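# Insert steel peg fully into block hole

## Task

Push the steel peg completely into the block's hole without shifting the block: if the block ever ends up more than 1.5 cm from its starting spot, the attempt fails. The peg must stay seated on its own, not be held in by the robot, and the gripper must release it and withdraw afterwards.

## Robot and tools

Robot: two 6-joint arms with parallel grippers, named left_arm and right_arm. left_arm's base is at (-0.046, +0.321, 0) m and right_arm's at (-0.046, -0.374, 0) m, both almost unrotated. The names do not match image sides. The scene frame has its origin on the table top between the bases, +x out over the table, +z up, and left_arm on the +y side.

Joint order, per arm and in every per-joint list: waist (joint1), shoulder (joint2), elbow (joint3), wrist pitch (joint4), wrist yaw (joint5), wrist roll (joint6). Stated ranges in rad: waist -2.618 to 3.054, shoulder 0.000 to 3.142, elbow 0.000 to 3.142, wrist pitch -1.571 to 1.571, wrist yaw -1.571 to 1.571, wrist roll -2.094 to 2.094. True ends may differ by up to 0.036 rad.

The row: every motion command is one flat list of 14 numbers, each in [-1, 1], covering both arms even when only one moves: left_arm's 6 joint values, then its opening, then right_arm's 6 joint values and opening. Joint values are scaled offsets, not angles: 1.0 stands for 1.202 rad at the waist, 1.258 shoulder, 1.238 elbow, 2.073 wrist pitch, 2.022 for wrist yaw and for wrist roll. Zero means stay put. The opening is an absolute setting, not an offset: +1 fully open, -1 closed. Optionally 12 more numbers from 0 to 1 may follow as stiffness factors on the joints' position gains (left 6, then right 6, joint order); they persist until changed.

execute_actions(actions): a list of up to 15 actions; each action is a table of up to 15 rows, each row lasting one 1/30 s step; a short table repeats its last row to fill 15 steps. In each row the joint offsets are measured from the angles the arm had when that action began, not from the previous row (for the first action of a call, from the latest reported angles). An empty list just returns the current state and images. A request pushing a joint more than 0.036 rad beyond its range is rejected for both arms; if the first action fails this, or any action is malformed, nothing runs.

move(target, speed, blocking): target is one 14-number row whose joint offsets count from the Joint positions in the latest result showing them. All joints move in sync toward the target, so the hand traces a curve. speed in rad/s (0.01 to 2, default 0.5) caps the joint with the longest travel; paths last 0.5 to 10 s. Moves do not avoid obstacles or the other arm. Faster moves and targets set deeper past a contact hit and press harder. blocking=false returns after 0.5 s while motion continues; until its end is seen, use wait or stop before other commands. The result adds a move: line with the ending (done, off_target, moving, held, fault), limits=held or limits=none, and each arm's joint farthest from target.

wait(seconds, 0 to 10): lets time pass with commands held; returns early if a running move ends. stop(): brakes the running move; it needs room. zoom_image(camera, region): enlarged crop of cam_head_left or cam_head_right, region [x0, y0, x1, y1] in pixels of the 504x504 image, at most 504 by 504. read_manual(section): licence texts only. finished_scene(scene): ends the current scene, given as an integer; irreversible, so only call it once the peg is seated, released and the arm is clear.

Results: each gripper's end_effector_position (m) and end_effector_quat_wxyz in the scene frame; that point sits between the finger pads about 1 cm behind the tips, fingers point along gripper +z and close along its y; readings drift at long reach. Joint positions and Joint velocities list each arm's six joints (rad, rad/s) plus pad gap (m; 0.094 open). Joint targets shows current drive targets. grip_measured is the opening on the command scale, each gripper off by up to about 1 mm. Step readings and HELD marks appear after execute_actions. "joint sent to its limit" means a joint was stopped at its end; "joint command not followed" means a clearance check altered targets. Torque readings are total drive output with offsets and noise. MOTOR HOT warns at 75 °C; at 90 °C and 100 °C an arm is stopped (OVER-TEMPERATURE FAULT), and at 100 °C it drops.

Motion caveats: each joint's target is kept within a lead of its measured angle (waist 0.202, shoulder 0.258, elbow 0.238, wrist pitch 0.573, wrist yaw and roll 0.522 rad), and any step moving the hand more than 70 mm is scaled back, so big changes need several actions; finish leftover motion with a fresh command. Arms may sag under zero offsets: in a reply's first call command back to the desired angles, then zeros, adding correction if still short. The robot holds its last command during your thinking time.

Gripping: to hold, command an opening about 0.03 below grip_measured (less for a lighter hold). Pads give roughly 50 to 62 N, less for parts thinner than 2 mm, with a brief spike at contact.

Cameras: cam_head_left and cam_head_right, head-mounted looking down, with given intrinsics and T_world_to_cam; actual poses may be off by a few degrees and millimetres.

Avoid: moving the block at all (keep contact gentle and the peg aligned), dropping the peg, knocking anything off the table, slamming, hard pushing, and collisions between the arms. Loose objects may occasionally be nudged by outside disturbances.

Each tool is called after "Call:" by a JSON object that holds its "api" and its "payload", one argument or row to a line.

## Session

Call:
{"api": "execute_actions", "payload": {
  "actions": []
}}

Scene clock: 0.00 s.
left_arm: end_effector_position=(+0.2828, +0.1443, +0.2677) grip_measured=+1.000 end_effector_quat_wxyz=(+0.515, +0.004, +0.820, +0.252) | right_arm: end_effector_position=(+0.6215, -0.5230, +0.1488) grip_measured=+1.000 end_effector_quat_wxyz=(+0.692, -0.416, +0.580, -0.103)
Joint names: [waist, shoulder, elbow, wrist pitch, wrist yaw, wrist roll]
Joint positions: left_arm=[-0.969  1.593  1.394 -0.947 -1.184 -0.656  0.094] | right_arm=[-0.435  2.649  2.049  0.567 -0.902 -0.795  0.094]
Joint velocities: left_arm=[-0.002 -0.002 -0.002  0.007 -0.007 -0.037  0.   ] | right_arm=[ 0.017  0.007  0.017 -0.022  0.051  0.051  0.   ]
Joint torques (N m, as the arm reports them, + toward a larger angle): no reading
Joint targets: left_arm=[-0.969 1.584 1.404 -0.949 -1.199 -0.659] | right_arm=[-0.435 2.630 2.061 0.568 -0.903 -0.789]
Joint stiffness scale: left_arm=[1. 1. 1. 1. 1. 1.] | right_arm=[1. 1. 1. 1. 1. 1.]

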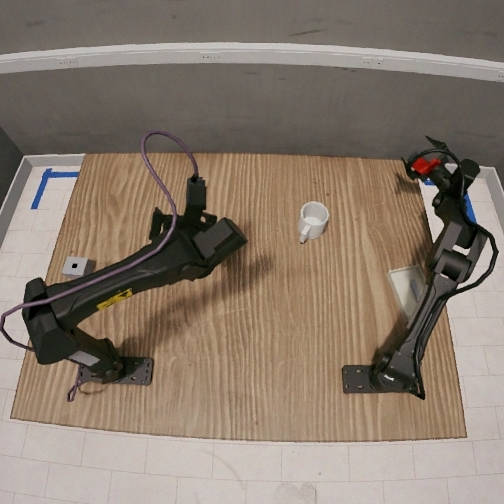

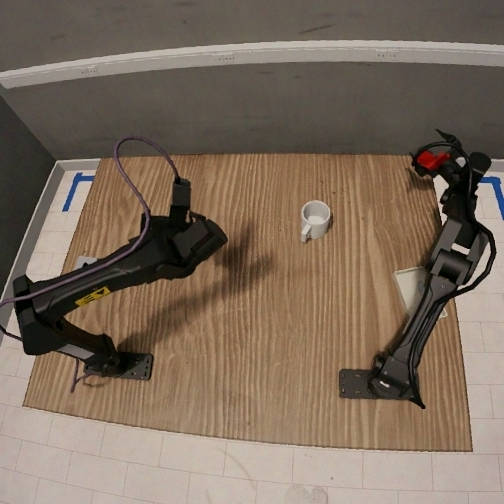

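Call:
{"api": "zoom_image", "payload": {
  "camera": "cam_head_left",
  "region": [20, 200, 160, 340]
}}

Region (20, 200, 160, 340) of cam_head_left's 504x504 image, scaled by 3.600, with more detail than that image has.

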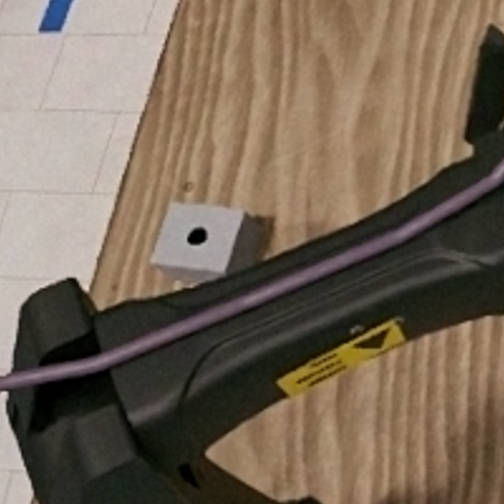

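Call:
{"api": "zoom_image", "payload": {
  "camera": "cam_head_right",
  "region": [360, 230, 500, 370]
}}

Region (360, 230, 500, 370) of cam_head_right's 504x504 image, scaled by 3.600, with more detail than that image has.

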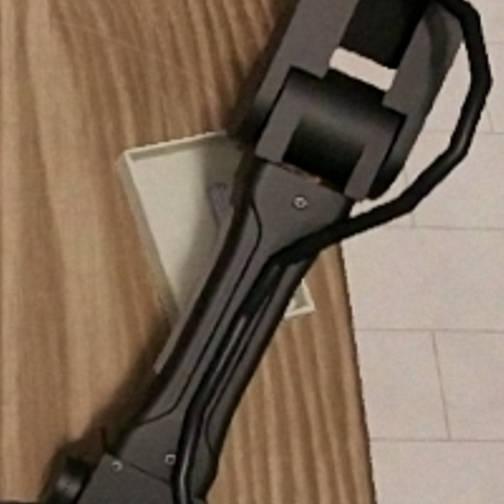

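Call:
{"api": "move", "payload": {
  "target": [0.806, -0.312, -0.318, -0.204, 0.586, 0.324, 1, 0.778, -0.913, -0.686, -0.886, 0.446, 0.393, 1],
  "speed": 1.0
}}

Scene clock: 84.67 s.
left_arm: end_effector_position=(+0.1384, +0.3246, +0.1274) grip_measured=+1.000 end_effector_quat_wxyz=(+0.005, -0.008, +1.000, +0.004) | right_arm: end_effector_position=(+0.1799, -0.2471, +0.1165) grip_measured=+1.000 end_effector_quat_wxyz=(-0.000, -0.255, +0.967, +0.003)
Joint names: [waist, shoulder, elbow, wrist pitch, wrist yaw, wrist roll]
Joint positions: left_arm=[-0.008  1.224  1.019 -1.356 -0.007 -0.007  0.094] | right_arm=[ 0.496  1.524  1.214 -1.26  -0.006 -0.012  0.094]
Joint velocities: left_arm=[ 0.002  0.012  0.017 -0.007 -0.007  0.037  0.   ] | right_arm=[ 0.007 -0.017 -0.002 -0.007 -0.007 -0.007  0.   ]
Joint torques (N m, as the arm reports them, + toward a larger angle): left_arm=[ 0.65 -4.7   4.5   0.52  0.13  0.08] | right_arm=[ 0.09 -7.12  3.88  0.23  0.05  0.15]
Joint targets: left_arm=[-0.001 1.201 1.000 -1.370 0.001 -0.001] | right_arm=[0.501 1.500 1.199 -1.269 -0.000 -0.000]
Joint stiffness scale: left_arm=[1. 1. 1. 1. 1. 1.] | right_arm=[1. 1. 1. 1. 1. 1.]
move: off_target (left_arm, right_arm); limits=none; left_arm: farthest joint: the shoulder, 0.024 radians from its target (0.392 radians at the start); right_arm: farthest joint: the shoulder, 0.023 radians from its target (1.148 radians at the start)

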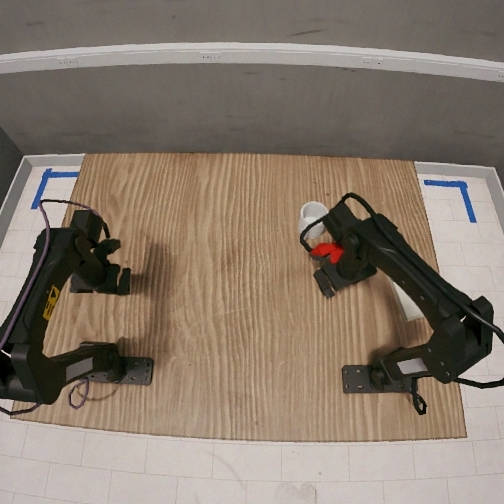

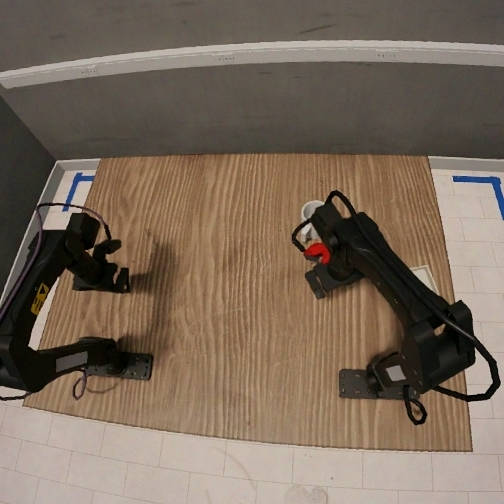

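Call:
{"api": "move", "payload": {
  "target": [-0.659, -0.018, -0.015, -0.007, 0, 0, 1, 0.918, 0.14, 0.15, -0.005, 0, 0, 1],
  "speed": 1.2
}}

Call:
{"api": "zoom_image", "payload": {
  "camera": "cam_head_right",
  "region": [370, 240, 470, 340]
}}

Scene clock: 163.70 s.
left_arm: end_effector_position=(+0.0868, +0.1930, +0.1274) grip_measured=+1.000 end_effector_quat_wxyz=(+0.005, +0.376, +0.927, +0.001) | right_arm: end_effector_position=(-0.0598, -0.0766, +0.1090) grip_measured=+1.000 end_effector_quat_wxyz=(+0.011, +0.724, -0.689, +0.006)
Joint names: [waist, shoulder, elbow, wrist pitch, wrist yaw, wrist roll]
Joint positions: left_arm=[-0.793  1.224  1.019 -1.357 -0.007 -0.007  0.094] | right_arm=[ 1.601  1.694  1.362 -1.261 -0.007 -0.011  0.094]
Joint velocities: left_arm=[ 0.002 -0.002 -0.007 -0.007 -0.11   0.081  0.   ] | right_arm=[ 0.002 -0.007 -0.012 -0.095 -0.007 -0.007  0.   ]
Joint torques (N m, as the arm reports them, + toward a larger angle): left_arm=[-0.58 -4.63  4.54  0.52  0.    0.03] | right_arm=[-0.21 -6.24  7.18  0.16  0.01 -0.05]
Joint targets: left_arm=[-0.800 1.202 1.001 -1.371 -0.007 -0.008] | right_arm=[1.599 1.700 1.400 -1.271 -0.006 -0.012]
Joint stiffness scale: left_arm=[1. 1. 1. 1. 1. 1.] | right_arm=[1. 1. 1. 1. 1. 1.]
move: off_target (left_arm, right_arm); limits=none; left_arm: farthest joint: the shoulder, 0.023 radians from its target (0.023 radians at the start); right_arm: farthest joint: the elbow, 0.038 radians from its target (0.185 radians at the start)

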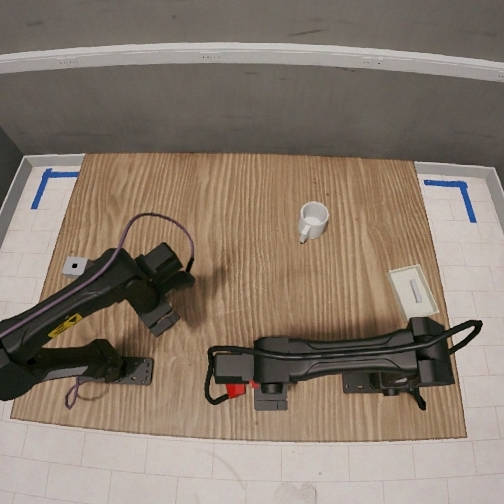

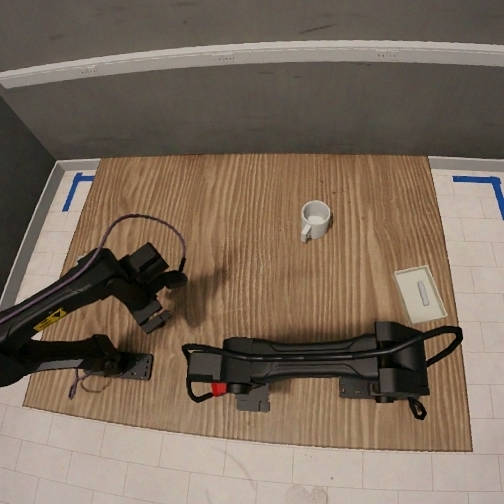

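Region (370, 240, 470, 340) of cam_head_right's 504x504 image, scaled by 5.040, with more detail than that image has.

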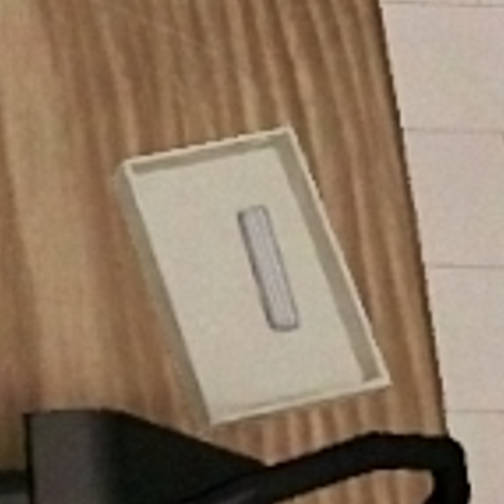

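Call:
{"api": "zoom_image", "payload": {
  "camera": "cam_head_left",
  "region": [365, 245, 465, 345]
}}

Region (365, 245, 465, 345) of cam_head_left's 504x504 image, scaled by 5.040, with more detail than that image has.

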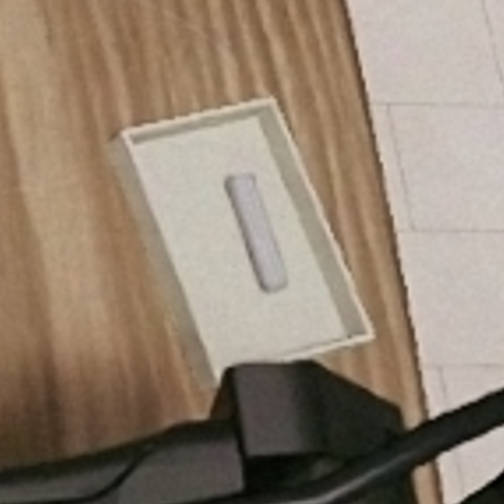

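Call:
{"api": "move", "payload": {
  "target": [0, -0.018, -0.015, -0.007, 0, 0, 1, -1.0, -0.1, -0.137, 0.032, 0.003, -0.336, 1],
  "speed": 1.5
}}

Scene clock: 249.00 s.
left_arm: end_effector_position=(+0.0867, +0.1932, +0.1274) grip_measured=+1.000 end_effector_quat_wxyz=(+0.005, +0.376, +0.927, +0.002) | right_arm: end_effector_position=(+0.2018, -0.2669, +0.0966) grip_measured=+1.000 end_effector_quat_wxyz=(-0.013, -0.517, +0.856, -0.002)
Joint names: [waist, shoulder, elbow, wrist pitch, wrist yaw, wrist roll]
Joint positions: left_arm=[-0.793  1.224  1.019 -1.358 -0.007 -0.007  0.094] | right_arm=[ 0.401  1.598  1.208 -1.206  0.007 -0.679  0.094]
Joint velocities: left_arm=[-0.007  0.002 -0.017 -0.051  0.051  0.007  0.   ] | right_arm=[ 0.007 -0.002 -0.017 -0.051  0.022 -0.066  0.   ]
Joint torques (N m, as the arm reports them, + toward a larger angle): left_arm=[ 0.03 -4.65  4.54  0.51  0.    0.01] | right_arm=[ 0.07 -8.05  3.84  0.37 -0.04 -0.14]
Joint targets: left_arm=[-0.793 1.202 1.001 -1.371 -0.007 -0.007] | right_arm=[0.399 1.568 1.192 -1.195 -0.001 -0.691]
Joint stiffness scale: left_arm=[1. 1. 1. 1. 1. 1.] | right_arm=[1. 1. 1. 1. 1. 1.]
move: off_target (left_arm, right_arm); limits=none; left_arm: farthest joint: the shoulder, 0.023 radians from its target (0.023 radians at the start); right_arm: farthest joint: the shoulder, 0.030 radians from its target (0.126 radians at the start)

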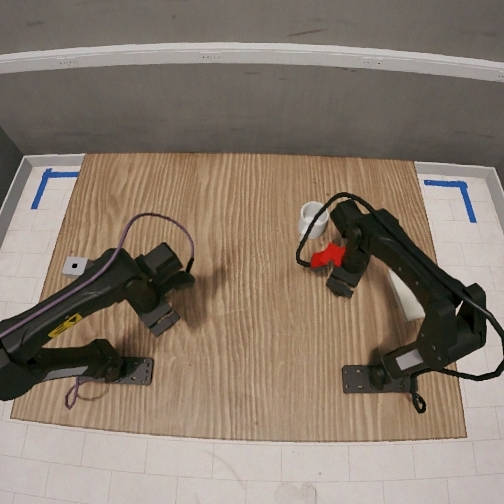

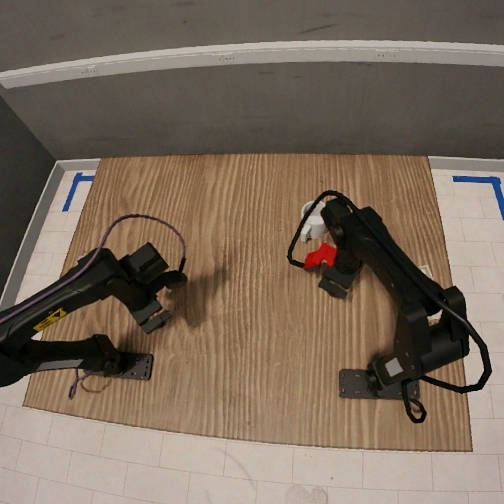

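Call:
{"api": "move", "payload": {
  "target": [0, -0.018, -0.015, -0.007, 0, 0, 1, -0.788, -0.046, -0.026, 0.0106, -0.003, -0.01, 1],
  "speed": 1.5
}}

Scene clock: 259.53 s.
left_arm: end_effector_position=(+0.0865, +0.1933, +0.1274) grip_measured=+1.000 end_effector_quat_wxyz=(+0.005, +0.376, +0.927, +0.002) | right_arm: end_effector_position=(+0.1862, -0.5135, +0.1003) grip_measured=+1.000 end_effector_quat_wxyz=(+0.001, -0.075, +0.997, -0.007)
Joint names: [waist, shoulder, elbow, wrist pitch, wrist yaw, wrist roll]
Joint positions: left_arm=[-0.793  1.224  1.019 -1.358 -0.007 -0.007  0.094] | right_arm=[-0.545  1.567  1.192 -1.187  0.011 -0.688  0.094]
Joint velocities: left_arm=[-0.002 -0.002 -0.012  0.007 -0.007 -0.022  0.   ] | right_arm=[-0.007  0.002 -0.002  0.051 -0.007 -0.007  0.   ]
Joint torques (N m, as the arm reports them, + toward a larger angle): left_arm=[ 0.   -4.65  4.53  0.51  0.01  0.01] | right_arm=[-0.15 -7.93  3.76  0.34 -0.06 -0.11]
Joint targets: left_arm=[-0.793 1.202 1.001 -1.372 -0.007 -0.007] | right_arm=[-0.546 1.540 1.176 -1.184 0.001 -0.699]
Joint stiffness scale: left_arm=[1. 1. 1. 1. 1. 1.] | right_arm=[1. 1. 1. 1. 1. 1.]
move: off_target (left_arm, right_arm); limits=none; left_arm: farthest joint: the shoulder, 0.023 radians from its target (0.023 radians at the start); right_arm: farthest joint: the shoulder, 0.027 radians from its target (0.058 radians at the start)

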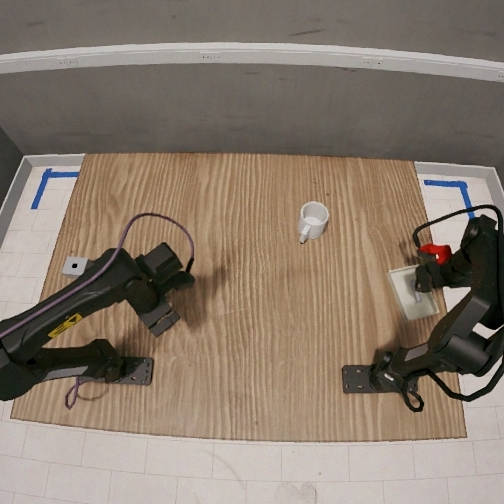

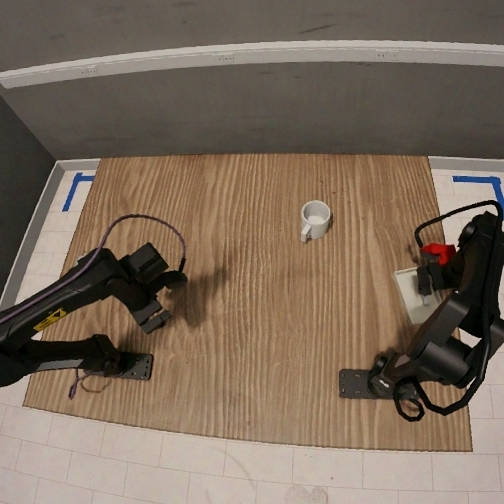

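Call:
{"api": "zoom_image", "payload": {
  "camera": "cam_head_left",
  "region": [370, 230, 490, 350]
}}

Region (370, 230, 490, 350) of cam_head_left's 504x504 image, scaled by 4.200, with more detail than that image has.

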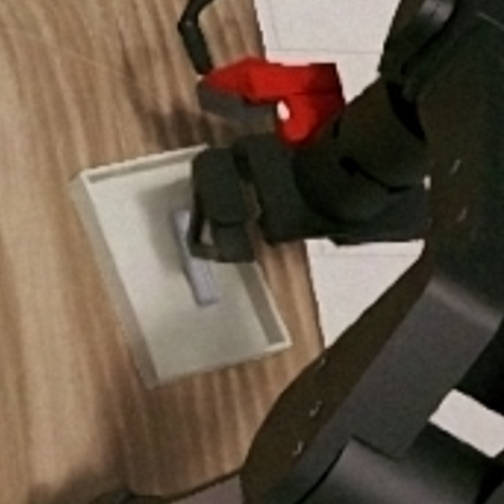

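Call:
{"api": "move", "payload": {
  "target": [0, -0.018, -0.015, -0.007, 0, 0, 1, 0, 0.0215, -0.1513, 0.1059, -0.005, -0.005, 0.1],
  "speed": 0.8
}}

Call:
{"api": "zoom_image", "payload": {
  "camera": "cam_head_right",
  "region": [380, 240, 480, 340]
}}

Scene clock: 283.73 s.
left_arm: end_effector_position=(+0.0863, +0.1935, +0.1273) grip_measured=+1.000 end_effector_quat_wxyz=(+0.004, +0.376, +0.927, +0.002) | right_arm: end_effector_position=(+0.1824, -0.5112, +0.0501) grip_measured=+0.102 end_effector_quat_wxyz=(+0.002, -0.076, +0.997, -0.008)
Joint names: [waist, shoulder, elbow, wrist pitch, wrist yaw, wrist roll]
Joint positions: left_arm=[-0.793  1.224  1.019 -1.36  -0.007 -0.007  0.094] | right_arm=[-0.545  1.594  1.014 -0.979  0.011 -0.688  0.052]
Joint velocities: left_arm=[-0.012 -0.007 -0.022  0.022  0.007  0.081  0.   ] | right_arm=[ 0.012 -0.007 -0.007  0.007  0.095  0.051 -0.001]
Joint torques (N m, as the arm reports them, + toward a larger angle): left_arm=[-0.01 -4.65  4.52  0.51 -0.01  0.02] | right_arm=[ 0.25 -5.45  4.11  0.47 -0.08 -0.11]
Joint targets: left_arm=[-0.793 1.202 1.001 -1.373 -0.007 -0.007] | right_arm=[-0.545 1.594 1.004 -0.967 0.001 -0.698]
Joint stiffness scale: left_arm=[1. 1. 1. 1. 1. 1.] | right_arm=[1. 1. 1. 1. 1. 1.]
move: off_target (left_arm); limits=none; left_arm: farthest joint: the shoulder, 0.023 radians from its target (0.023 radians at the start); right_arm: farthest joint: the wrist pitch, 0.012 radians from its target (0.219 radians at the start)

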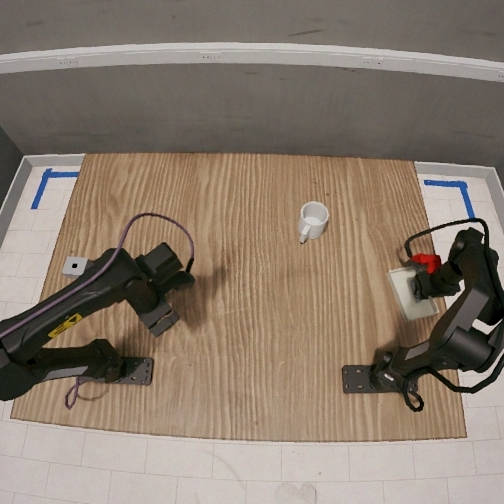

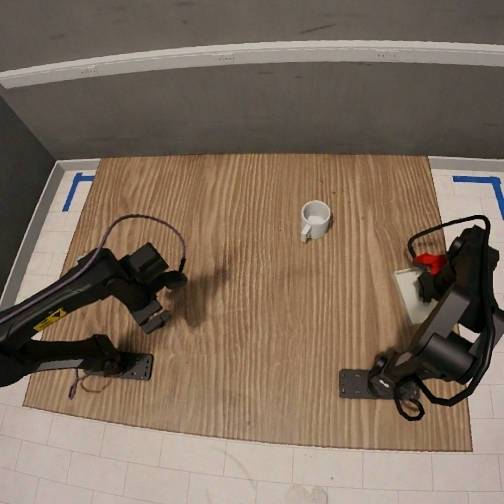

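Region (380, 240, 480, 340) of cam_head_right's 504x504 image, scaled by 5.040, with more detail than that image has.

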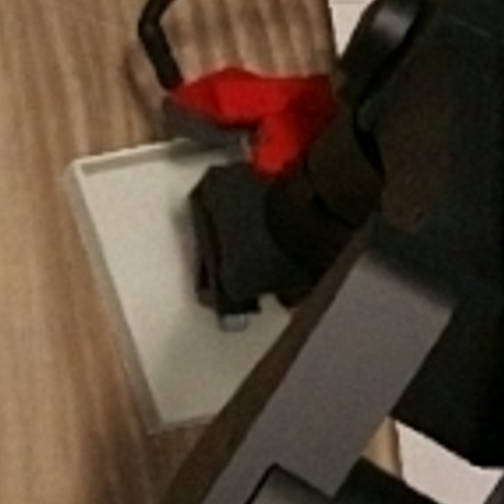

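Call:
{"api": "move", "payload": {
  "target": [0, -0.018, -0.015, -0.007, 0, 0, 1, -0.0316, 0.0246, -0.1042, 0.0748, -0.0104, -0.0232, 0.1],
  "speed": 0.5
}}

Scene clock: 346.33 s.
left_arm: end_effector_position=(+0.0862, +0.1936, +0.1273) grip_measured=+1.000 end_effector_quat_wxyz=(+0.004, +0.376, +0.927, +0.002) | right_arm: end_effector_position=(+0.1723, -0.5131, +0.0165) grip_measured=+0.102 end_effector_quat_wxyz=(+0.003, -0.078, +0.997, -0.005)
Joint names: [waist, shoulder, elbow, wrist pitch, wrist yaw, wrist roll]
Joint positions: left_arm=[-0.793  1.224  1.019 -1.36  -0.007 -0.007  0.094] | right_arm=[-0.576  1.621  0.897 -0.836  0.004 -0.724  0.052]
Joint velocities: left_arm=[-0.002 -0.002  0.007 -0.022  0.022 -0.081  0.   ] | right_arm=[ 0.037 -0.002 -0.027  0.022 -0.007 -0.022 -0.001]
Joint torques (N m, as the arm reports them, + toward a larger angle): left_arm=[ 0.01 -4.67  4.54  0.51  0.    0.02] | right_arm=[-0.68 -5.29  3.68  0.39 -0.12 -0.12]
Joint targets: left_arm=[-0.793 1.202 1.001 -1.374 -0.007 -0.007] | right_arm=[-0.583 1.625 0.885 -0.824 -0.010 -0.735]
Joint stiffness scale: left_arm=[1. 1. 1. 1. 1. 1.] | right_arm=[1. 1. 1. 1. 1. 1.]
move: off_target (left_arm); limits=none; left_arm: farthest joint: the shoulder, 0.023 radians from its target (0.023 radians at the start); right_arm: farthest joint: the wrist yaw, 0.014 radians from its target (0.021 radians at the start)

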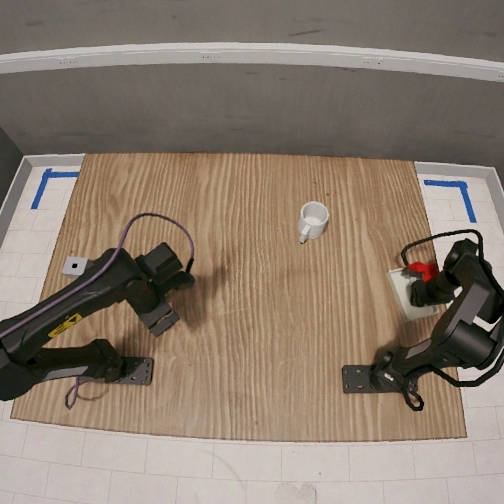

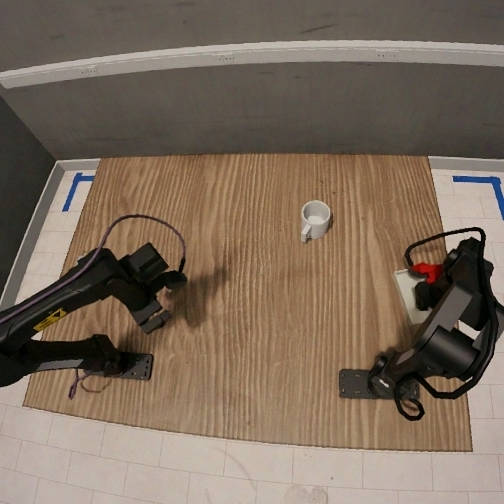

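Close the right gripper.

Call:
{"api": "move", "payload": {
  "target": [0, -0.018, -0.015, -0.007, 0, 0, 1, -0.005, 0.003, -0.01, 0.006, -0.007, -0.005, -1],
  "speed": 0.5
}}

Scene clock: 353.70 s.
left_arm: end_effector_position=(+0.0861, +0.1938, +0.1273) grip_measured=+1.000 end_effector_quat_wxyz=(+0.003, +0.376, +0.927, +0.002) | right_arm: end_effector_position=(+0.1724, -0.5132, +0.0165) grip_measured=-0.712 end_effector_quat_wxyz=(+0.003, -0.078, +0.997, -0.005)
Joint names: [waist, shoulder, elbow, wrist pitch, wrist yaw, wrist roll]
Joint positions: left_arm=[-0.793  1.224  1.019 -1.361 -0.007 -0.007  0.094] | right_arm=[-0.576  1.621  0.897 -0.835  0.004 -0.724  0.014]
Joint velocities: left_arm=[ 0.002 -0.012  0.012  0.066  0.007 -0.022  0.   ] | right_arm=[ 0.007 -0.002 -0.022 -0.037  0.051  0.007 -0.   ]
Joint torques (N m, as the arm reports them, + toward a larger angle): left_arm=[ 0.02 -4.65  4.54  0.5   0.02  0.02] | right_arm=[-0.41 -5.1   3.78  0.48 -0.09 -0.12]
Joint targets: left_arm=[-0.793 1.202 1.001 -1.375 -0.007 -0.007] | right_arm=[-0.582 1.625 0.884 -0.823 -0.011 -0.734]
Joint stiffness scale: left_arm=[1. 1. 1. 1. 1. 1.] | right_arm=[1. 1. 1. 1. 1. 1.]
move: off_target (left_arm); limits=none; left_arm: farthest joint: the shoulder, 0.023 radians from its target (0.023 radians at the start); right_arm: farthest joint: the wrist yaw, 0.014 radians from its target (0.013 radians at the start)

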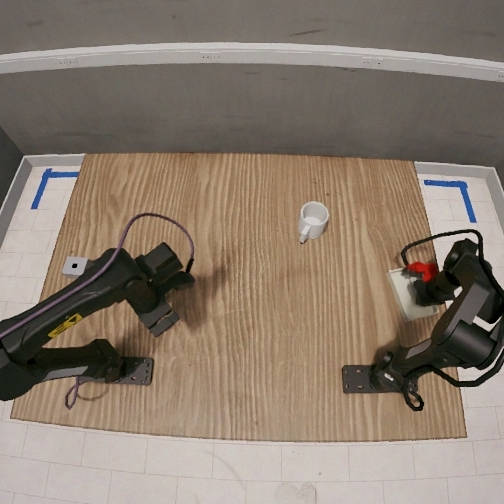

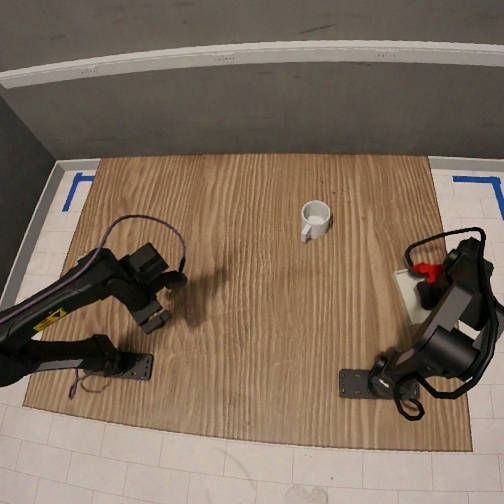

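Call:
{"api": "move", "payload": {
  "target": [0, -0.018, -0.015, -0.007, 0, 0, 1, 0, -0.0576, 0.2288, -0.1686, -0.005, -0.005, -1],
  "speed": 0.6
}}

Scene clock: 368.33 s.
left_arm: end_effector_position=(+0.0859, +0.1939, +0.1273) grip_measured=+1.000 end_effector_quat_wxyz=(+0.003, +0.376, +0.927, +0.002) | right_arm: end_effector_position=(+0.1736, -0.5140, +0.0871) grip_measured=-0.712 end_effector_quat_wxyz=(-0.014, -0.078, +0.997, +0.008)
Joint names: [waist, shoulder, elbow, wrist pitch, wrist yaw, wrist roll]
Joint positions: left_arm=[-0.793  1.224  1.019 -1.362 -0.007 -0.007  0.094] | right_arm=[-0.576  1.574  1.145 -1.173  0.004 -0.724  0.014]
Joint velocities: left_arm=[-0.012  0.002 -0.002 -0.037  0.007 -0.066  0.   ] | right_arm=[-0.012  0.002 -0.002 -0.154  0.037 -0.007  0.001]
Joint torques (N m, as the arm reports them, + toward a larger angle): left_arm=[ 0.03 -4.62  4.58  0.52  0.01  0.01] | right_arm=[ 0.13 -7.36  6.9   0.12 -0.1  -0.12]
Joint targets: left_arm=[-0.793 1.202 1.001 -1.375 -0.007 -0.007] | right_arm=[-0.576 1.548 1.180 -1.185 -0.006 -0.734]
Joint stiffness scale: left_arm=[1. 1. 1. 1. 1. 1.] | right_arm=[1. 1. 1. 1. 1. 1.]
move: off_target (left_arm, right_arm); limits=none; left_arm: farthest joint: the shoulder, 0.023 radians from its target (0.023 radians at the start); right_arm: farthest joint: the elbow, 0.035 radians from its target (0.284 radians at the start)

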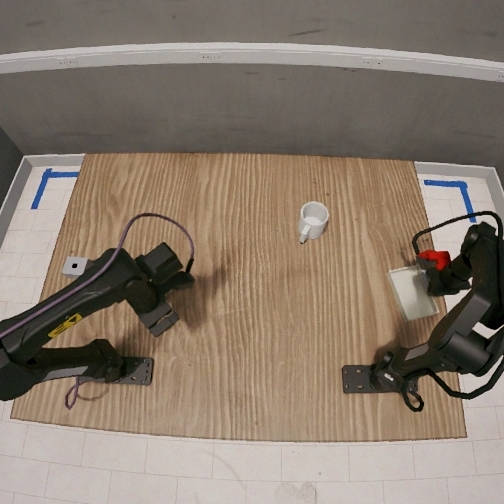

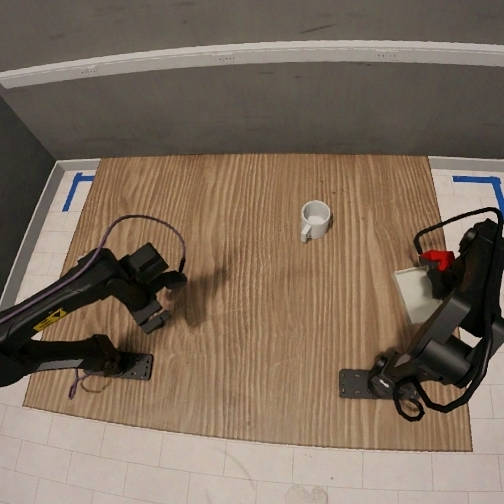

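Call:
{"api": "move", "payload": {
  "target": [-0.109, 0.416, 0.575, -0.078, 0.003, 0.003, 1, 1.0, -0.059, -0.198, 0.759, -0.002, 0.358, -1],
  "speed": 1.0
}}

Scene clock: 419.50 s.
left_arm: end_effector_position=(+0.1512, +0.0748, +0.1780) grip_measured=+1.000 end_effector_quat_wxyz=(+0.006, +0.432, +0.902, +0.001) | right_arm: end_effector_position=(+0.3418, -0.0857, +0.2199) grip_measured=-0.712 end_effector_quat_wxyz=(+0.574, -0.255, +0.756, +0.186)
Joint names: [waist, shoulder, elbow, wrist pitch, wrist yaw, wrist roll]
Joint positions: left_arm=[-0.917  1.743  1.693 -1.51  -0.007 -0.007  0.094] | right_arm=[ 0.628  1.535  0.909  0.35  -0.003 -0.013  0.014]
Joint velocities: left_arm=[ 0.002 -0.002 -0.027  0.081 -0.037  0.037  0.   ] | right_arm=[-0.007 -0.007  0.012  0.081  0.022  0.037 -0.   ]
Joint torques (N m, as the arm reports them, + toward a larger angle): left_arm=[-0.57 -7.1   9.04  0.47  0.08  0.06] | right_arm=[-0.17 -9.47  5.29  2.37  0.    0.17]
Joint targets: left_arm=[-0.924 1.748 1.731 -1.524 -0.001 -0.001] | right_arm=[0.626 1.499 0.900 0.400 -0.000 0.000]
Joint stiffness scale: left_arm=[1. 1. 1. 1. 1. 1.] | right_arm=[1. 1. 1. 1. 1. 1.]
move: off_target (left_arm, right_arm); limits=none; left_arm: farthest joint: the elbow, 0.038 radians from its target (0.711 radians at the start); right_arm: farthest joint: the wrist pitch, 0.050 radians from its target (1.574 radians at the start)

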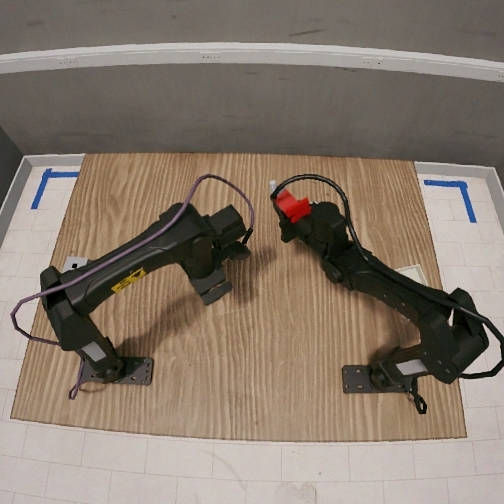

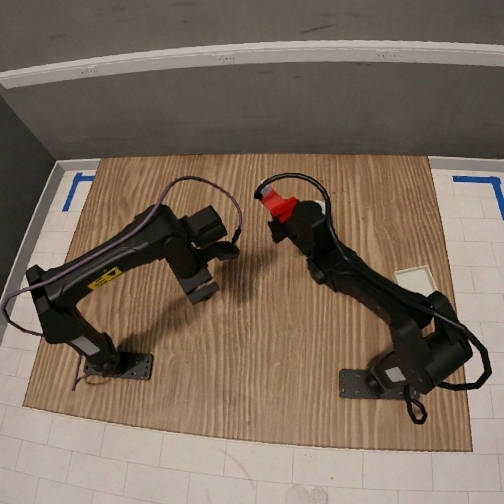

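Call:
{"api": "move", "payload": {
  "target": [0, 0.004, 0.025, 0, 0, 0, 1, 0.4334, 0.4563, -0.2375, 0.5789, 0.0015, 0.006, -1],
  "speed": 0.8
}}

Call:
{"api": "zoom_image", "payload": {
  "camera": "cam_head_left",
  "region": [170, 200, 310, 340]
}}

Scene clock: 462.97 s.
left_arm: end_effector_position=(+0.1197, +0.0718, +0.1733) grip_measured=+1.000 end_effector_quat_wxyz=(-0.042, +0.497, +0.867, -0.022) | right_arm: end_effector_position=(+0.2512, +0.0089, +0.1506) grip_measured=-0.712 end_effector_quat_wxyz=(+0.671, -0.158, +0.636, +0.346)
Joint names: [waist, shoulder, elbow, wrist pitch, wrist yaw, wrist roll]
Joint positions: left_arm=[-0.957  1.743  1.67  -1.557  0.075  0.102  0.094] | right_arm=[1.006 2.081 0.655 1.573 0.29  0.19  0.014]
Joint velocities: left_arm=[-0.002  0.002 -0.002 -0.051 -0.066 -0.022  0.   ] | right_arm=[ 0.002  0.007 -0.002 -0.022 -0.037  0.051 -0.001]
Joint torques (N m, as the arm reports them, + toward a larger angle): left_arm=[ 3.67 -6.98 10.19  0.94 -0.89 -0.95] | right_arm=[ 9.14 -6.44  1.18  1.66 -2.17 -1.65]
Joint targets: left_arm=[-0.918 1.748 1.724 -1.510 -0.007 -0.007] | right_arm=[1.119 2.103 0.624 1.555 0.061 0.039]
Joint stiffness scale: left_arm=[1. 1. 1. 1. 1. 1.] | right_arm=[1. 1. 1. 1. 1. 1.]
move: off_target (left_arm, right_arm); limits=none; left_arm: farthest joint: the wrist roll, 0.109 radians from its target (0.000 radians at the start); right_arm: farthest joint: the wrist yaw, 0.290 radians from its target (0.003 radians at the start)

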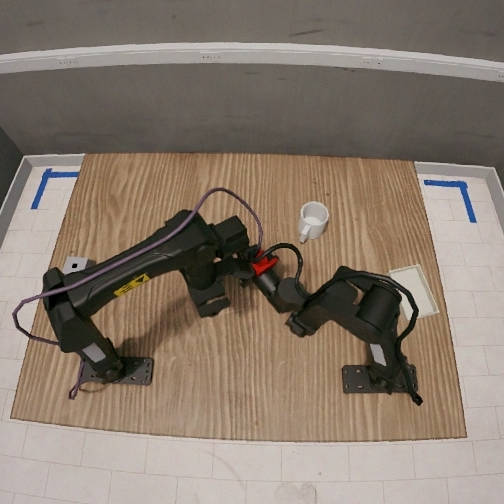

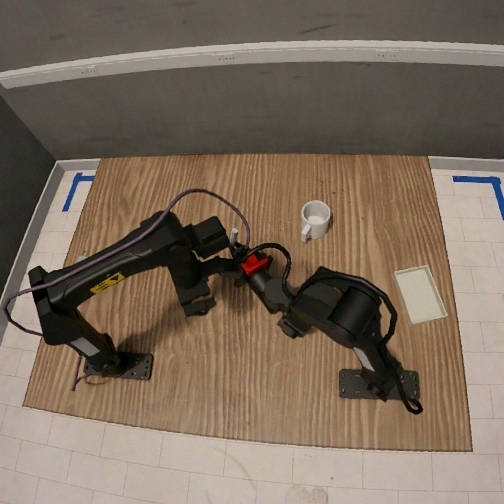

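Region (170, 200, 310, 340) of cam_head_left's 504x504 image, scaled by 3.600, with more detail than that image has.

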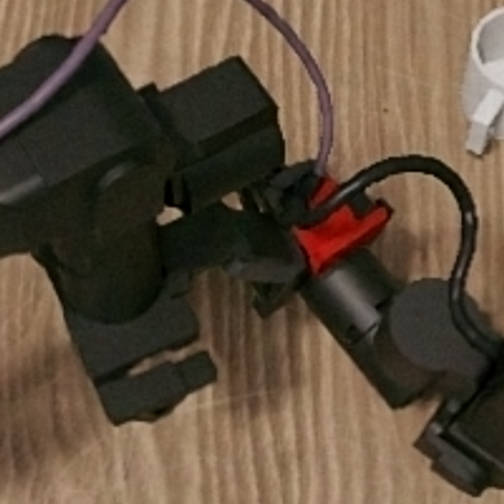

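Call:
{"api": "move", "payload": {
  "target": [0, 0, 0, 0, -0.03, -0.05, 1, -0.2, 0, 0, 0, -0.1, -0.08, -1],
  "speed": 0.6
}}

Scene clock: 470.60 s.
left_arm: end_effector_position=(+0.1266, +0.0777, +0.1723) grip_measured=+1.000 end_effector_quat_wxyz=(-0.033, +0.457, +0.889, +0.005) | right_arm: end_effector_position=(+0.3163, -0.0445, +0.1449) grip_measured=-0.712 end_effector_quat_wxyz=(+0.700, -0.204, +0.631, +0.265)
Joint names: [waist, shoulder, elbow, wrist pitch, wrist yaw, wrist roll]
Joint positions: left_arm=[-0.959  1.743  1.668 -1.558  0.021  0.007  0.094] | right_arm=[0.763 2.081 0.655 1.547 0.096 0.038 0.014]
Joint velocities: left_arm=[-0.012  0.007  0.007  0.037  0.095 -0.081  0.   ] | right_arm=[ 0.007 -0.022  0.002  0.022  0.022 -0.022 -0.001]
Joint torques (N m, as the arm reports them, + toward a larger angle): left_arm=[ 0.21 -7.37  5.99  0.52 -0.04 -0.04] | right_arm=[ 0.23 -8.43  3.3   2.06 -0.07 -0.09]
Joint targets: left_arm=[-0.957 1.743 1.670 -1.557 0.015 0.000] | right_arm=[0.765 2.081 0.655 1.572 0.088 0.028]
Joint stiffness scale: left_arm=[1. 1. 1. 1. 1. 1.] | right_arm=[1. 1. 1. 1. 1. 1.]
move: off_target (right_arm); limits=none; left_arm: farthest joint: the wrist yaw, 0.007 radians from its target (0.061 radians at the start); right_arm: farthest joint: the wrist pitch, 0.026 radians from its target (0.000 radians at the start)

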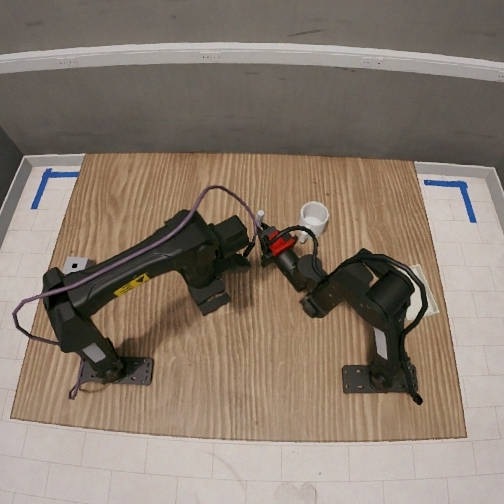

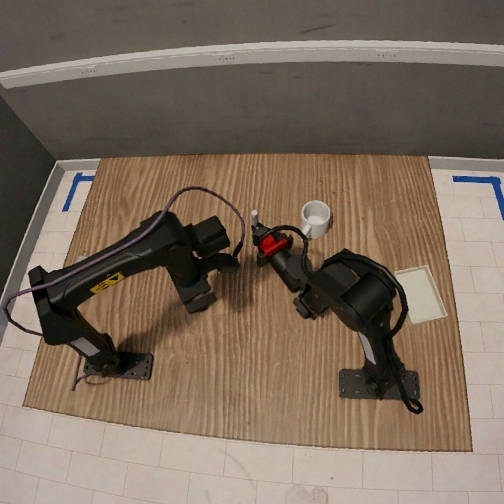

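Call:
{"api": "move", "payload": {
  "target": [0, 0, 0.01, 0.03, -0.01, -0.989, 1, 0, 0, 0, 0, -0.045, -0.018, -1],
  "speed": 1.5
}}

Scene clock: 557.50 s.
left_arm: end_effector_position=(+0.1357, +0.0677, +0.1718) grip_measured=+1.000 end_effector_quat_wxyz=(-0.007, -0.498, +0.867, +0.003) | right_arm: end_effector_position=(+0.3069, -0.0328, +0.1387) grip_measured=-0.712 end_effector_quat_wxyz=(+0.686, -0.245, +0.626, +0.278)
Joint names: [waist, shoulder, elbow, wrist pitch, wrist yaw, wrist roll]
Joint positions: left_arm=[-0.959  1.743  1.668 -1.504  0.012 -1.986  0.094] | right_arm=[0.763 2.081 0.655 1.522 0.012 0.011 0.014]
Joint velocities: left_arm=[ 0.007 -0.002  0.002  0.051 -0.051 -0.066  0.   ] | right_arm=[-0.007 -0.007 -0.002 -0.051  0.051  0.037 -0.001]
Joint torques (N m, as the arm reports them, + toward a larger angle): left_arm=[ 0.01 -7.45  6.93  0.67 -0.12 -0.03] | right_arm=[-0.07 -8.51  3.46  2.07 -0.05 -0.13]
Joint targets: left_arm=[-0.959 1.743 1.680 -1.496 0.001 -1.993] | right_arm=[0.763 2.081 0.655 1.547 0.005 0.002]
Joint stiffness scale: left_arm=[1. 1. 1. 1. 1. 1.] | right_arm=[1. 1. 1. 1. 1. 1.]
move: off_target (right_arm); limits=none; left_arm: farthest joint: the elbow, 0.013 radians from its target (0.013 radians at the start); right_arm: farthest joint: the wrist pitch, 0.025 radians from its target (0.000 radians at the start)

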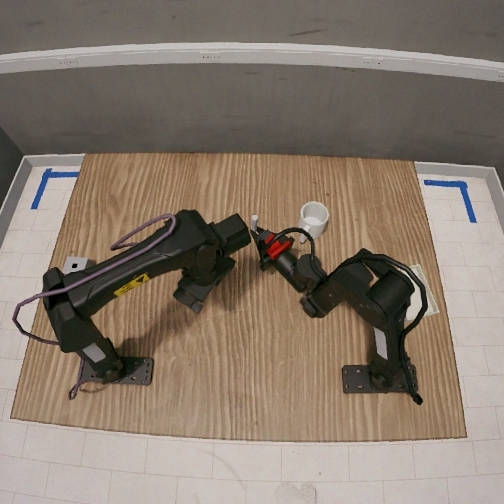

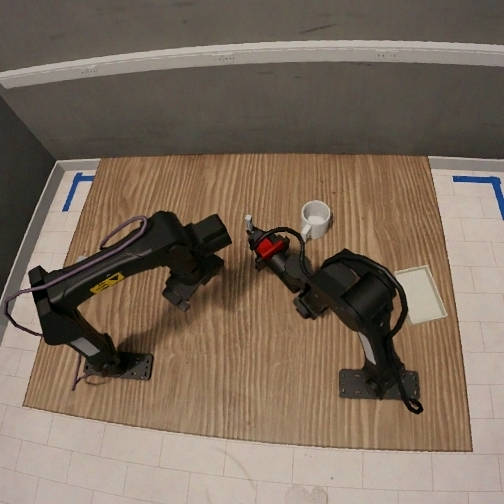

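Call:
{"api": "move", "payload": {
  "target": [0, 0, 0.01, 0.004, -0.005, 0, 1, 0.239, 0.012, -0.072, 0.023, -0.005, -0.005, -1],
  "speed": 0.5
}}

Call:
{"api": "zoom_image", "payload": {
  "camera": "cam_head_left",
  "region": [160, 190, 320, 350]
}}

Scene clock: 581.97 s.
left_arm: end_effector_position=(+0.1357, +0.0677, +0.1718) grip_measured=+1.000 end_effector_quat_wxyz=(-0.007, -0.498, +0.867, +0.003) | right_arm: end_effector_position=(+0.1854, +0.0399, +0.1066) grip_measured=-0.712 end_effector_quat_wxyz=(+0.610, -0.353, +0.611, +0.360)
Joint names: [waist, shoulder, elbow, wrist pitch, wrist yaw, wrist roll]
Joint positions: left_arm=[-0.959  1.743  1.668 -1.504  0.012 -1.987  0.094] | right_arm=[1.051 2.096 0.58  1.519 0.001 0.009 0.014]
Joint velocities: left_arm=[ 0.022 -0.002 -0.007  0.037  0.037  0.051  0.   ] | right_arm=[-0.007  0.007 -0.007  0.095 -0.066 -0.037 -0.001]
Joint torques (N m, as the arm reports them, + toward a larger angle): left_arm=[ 0.02 -7.43  6.91  0.68 -0.09  0.02] | right_arm=[-0.13 -8.17  2.14  2.35  0.   -0.08]
Joint targets: left_arm=[-0.959 1.743 1.680 -1.496 0.002 -1.986] | right_arm=[1.050 2.096 0.566 1.569 0.002 0.001]
Joint stiffness scale: left_arm=[1. 1. 1. 1. 1. 1.] | right_arm=[1. 1. 1. 1. 1. 1.]
move: off_target (right_arm); limits=none; left_arm: farthest joint: the elbow, 0.013 radians from its target (0.013 radians at the start); right_arm: farthest joint: the wrist pitch, 0.050 radians from its target (0.048 radians at the start)

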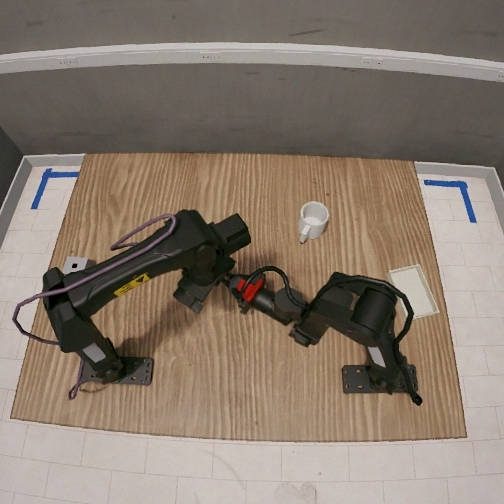

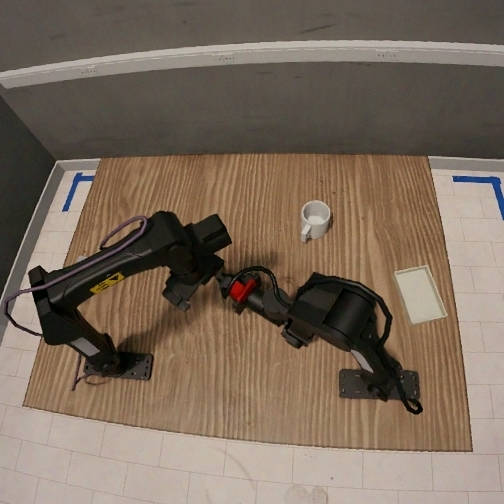

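Region (160, 190, 320, 350) of cam_head_left's 504x504 image, scaled by 3.150, with more detail than that image has.

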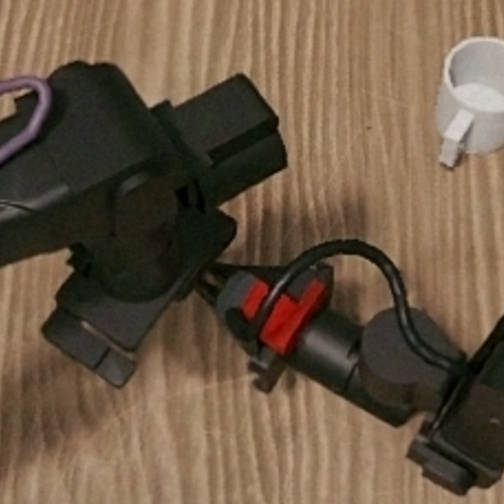

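Call:
{"api": "move", "payload": {
  "target": [0, 0, 0.01, 0.004, -0.005, 0, 1, 0.1, 0.0, -0.01, 0.024, 0, -0.004, -1],
  "speed": 0.3
}}

Scene clock: 587.93 s.
left_arm: end_effector_position=(+0.1235, +0.0750, +0.1724) grip_measured=+1.000 end_effector_quat_wxyz=(-0.023, -0.497, +0.867, +0.028) | right_arm: end_effector_position=(+0.1623, +0.0515, +0.1020) grip_measured=-0.712 end_effector_quat_wxyz=(+0.602, -0.354, +0.618, +0.361)
Joint names: [waist, shoulder, elbow, wrist pitch, wrist yaw, wrist roll]
Joint positions: left_arm=[-0.962  1.743  1.668 -1.557  0.039 -1.987  0.094] | right_arm=[1.136 2.096 0.58  1.501 0.083 0.022 0.014]
Joint velocities: left_arm=[-0.012  0.002 -0.002  0.022  0.037  0.007  0.   ] | right_arm=[-0.002  0.007  0.007 -0.022  0.007  0.007 -0.001]
Joint torques (N m, as the arm reports them, + toward a larger angle): left_arm=[ 0.24 -7.34  6.81  1.08 -0.39  0.03] | right_arm=[ 2.86 -8.03  2.18  2.52 -0.73 -0.23]
Joint targets: left_arm=[-0.960 1.743 1.680 -1.496 0.002 -1.987] | right_arm=[1.171 2.096 0.568 1.569 0.001 0.002]
Joint stiffness scale: left_arm=[1. 1. 1. 1. 1. 1.] | right_arm=[1. 1. 1. 1. 1. 1.]
move: off_target (left_arm, right_arm); limits=none; left_arm: farthest joint: the wrist pitch, 0.061 radians from its target (0.008 radians at the start); right_arm: farthest joint: the wrist yaw, 0.082 radians from its target (0.000 radians at the start)

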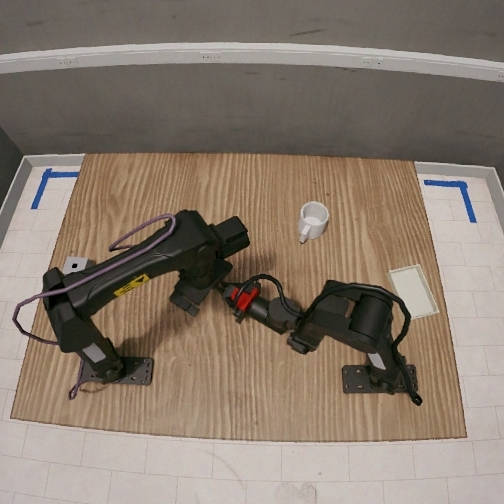

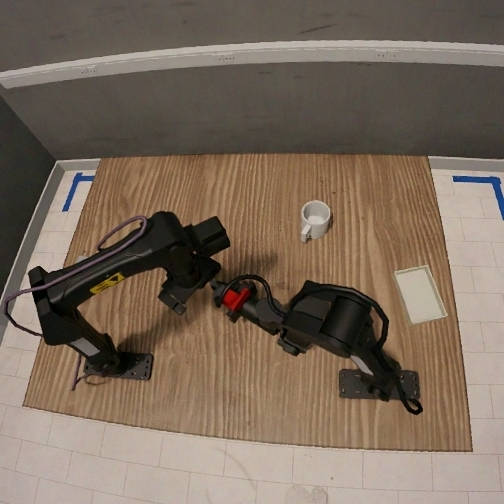

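Call:
{"api": "move", "payload": {
  "target": [0.205, -0.011, -0.131, 0.101, -0.019, 0.063, 1, -0.015, 0.0, -0.01, 0.033, -0.04, -0.01, -1],
  "speed": 0.5
}}

Call:
{"api": "zoom_image", "payload": {
  "camera": "cam_head_right",
  "region": [160, 200, 300, 340]
}}

Scene clock: 608.50 s.
left_arm: end_effector_position=(+0.1948, +0.1165, +0.1356) grip_measured=+1.000 end_effector_quat_wxyz=(-0.006, -0.551, +0.835, +0.001) | right_arm: end_effector_position=(+0.1579, +0.0541, +0.1066) grip_measured=-0.712 end_effector_quat_wxyz=(+0.599, -0.371, +0.600, +0.379)
Joint names: [waist, shoulder, elbow, wrist pitch, wrist yaw, wrist roll]
Joint positions: left_arm=[-0.715  1.743  1.524 -1.356  0.012 -1.866  0.094] | right_arm=[1.119 2.096 0.58  1.519 0.009 0.01  0.014]
Joint velocities: left_arm=[-0.012 -0.002  0.002 -0.022 -0.066 -0.051  0.   ] | right_arm=[-0.007  0.007 -0.012 -0.007  0.037 -0.051 -0.   ]
Joint torques (N m, as the arm reports them, + toward a larger angle): left_arm=[ 0.03 -8.64  4.57  0.72 -0.1   0.06] | right_arm=[-0.19 -7.92  2.07  2.34 -0.09 -0.1 ]
Joint targets: left_arm=[-0.715 1.729 1.506 -1.347 0.001 -1.859] | right_arm=[1.118 2.096 0.568 1.569 0.002 0.001]
Joint stiffness scale: left_arm=[1. 1. 1. 1. 1. 1.] | right_arm=[1. 1. 1. 1. 1. 1.]
move: off_target (right_arm); limits=none; left_arm: farthest joint: the elbow, 0.018 radians from its target (0.162 radians at the start); right_arm: farthest joint: the wrist pitch, 0.050 radians from its target (0.069 radians at the start)

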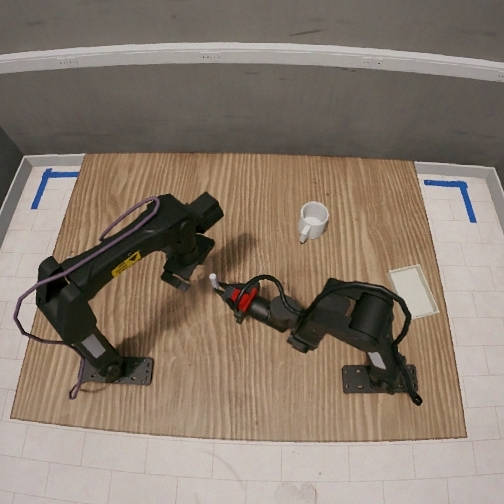

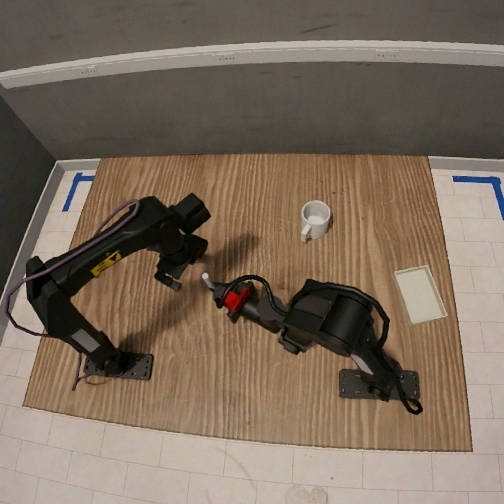

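Region (160, 200, 300, 340) of cam_head_right's 504x504 image, scaled by 3.600, with more detail than that image has.

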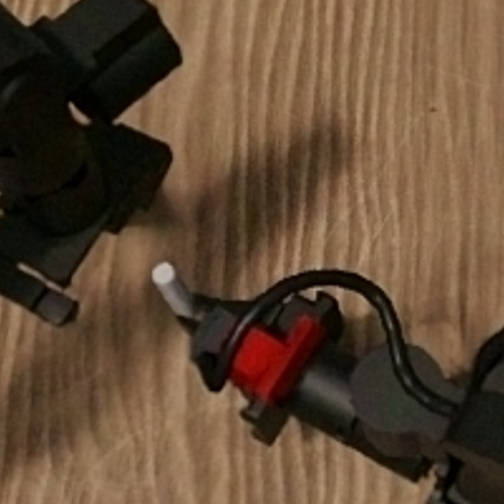

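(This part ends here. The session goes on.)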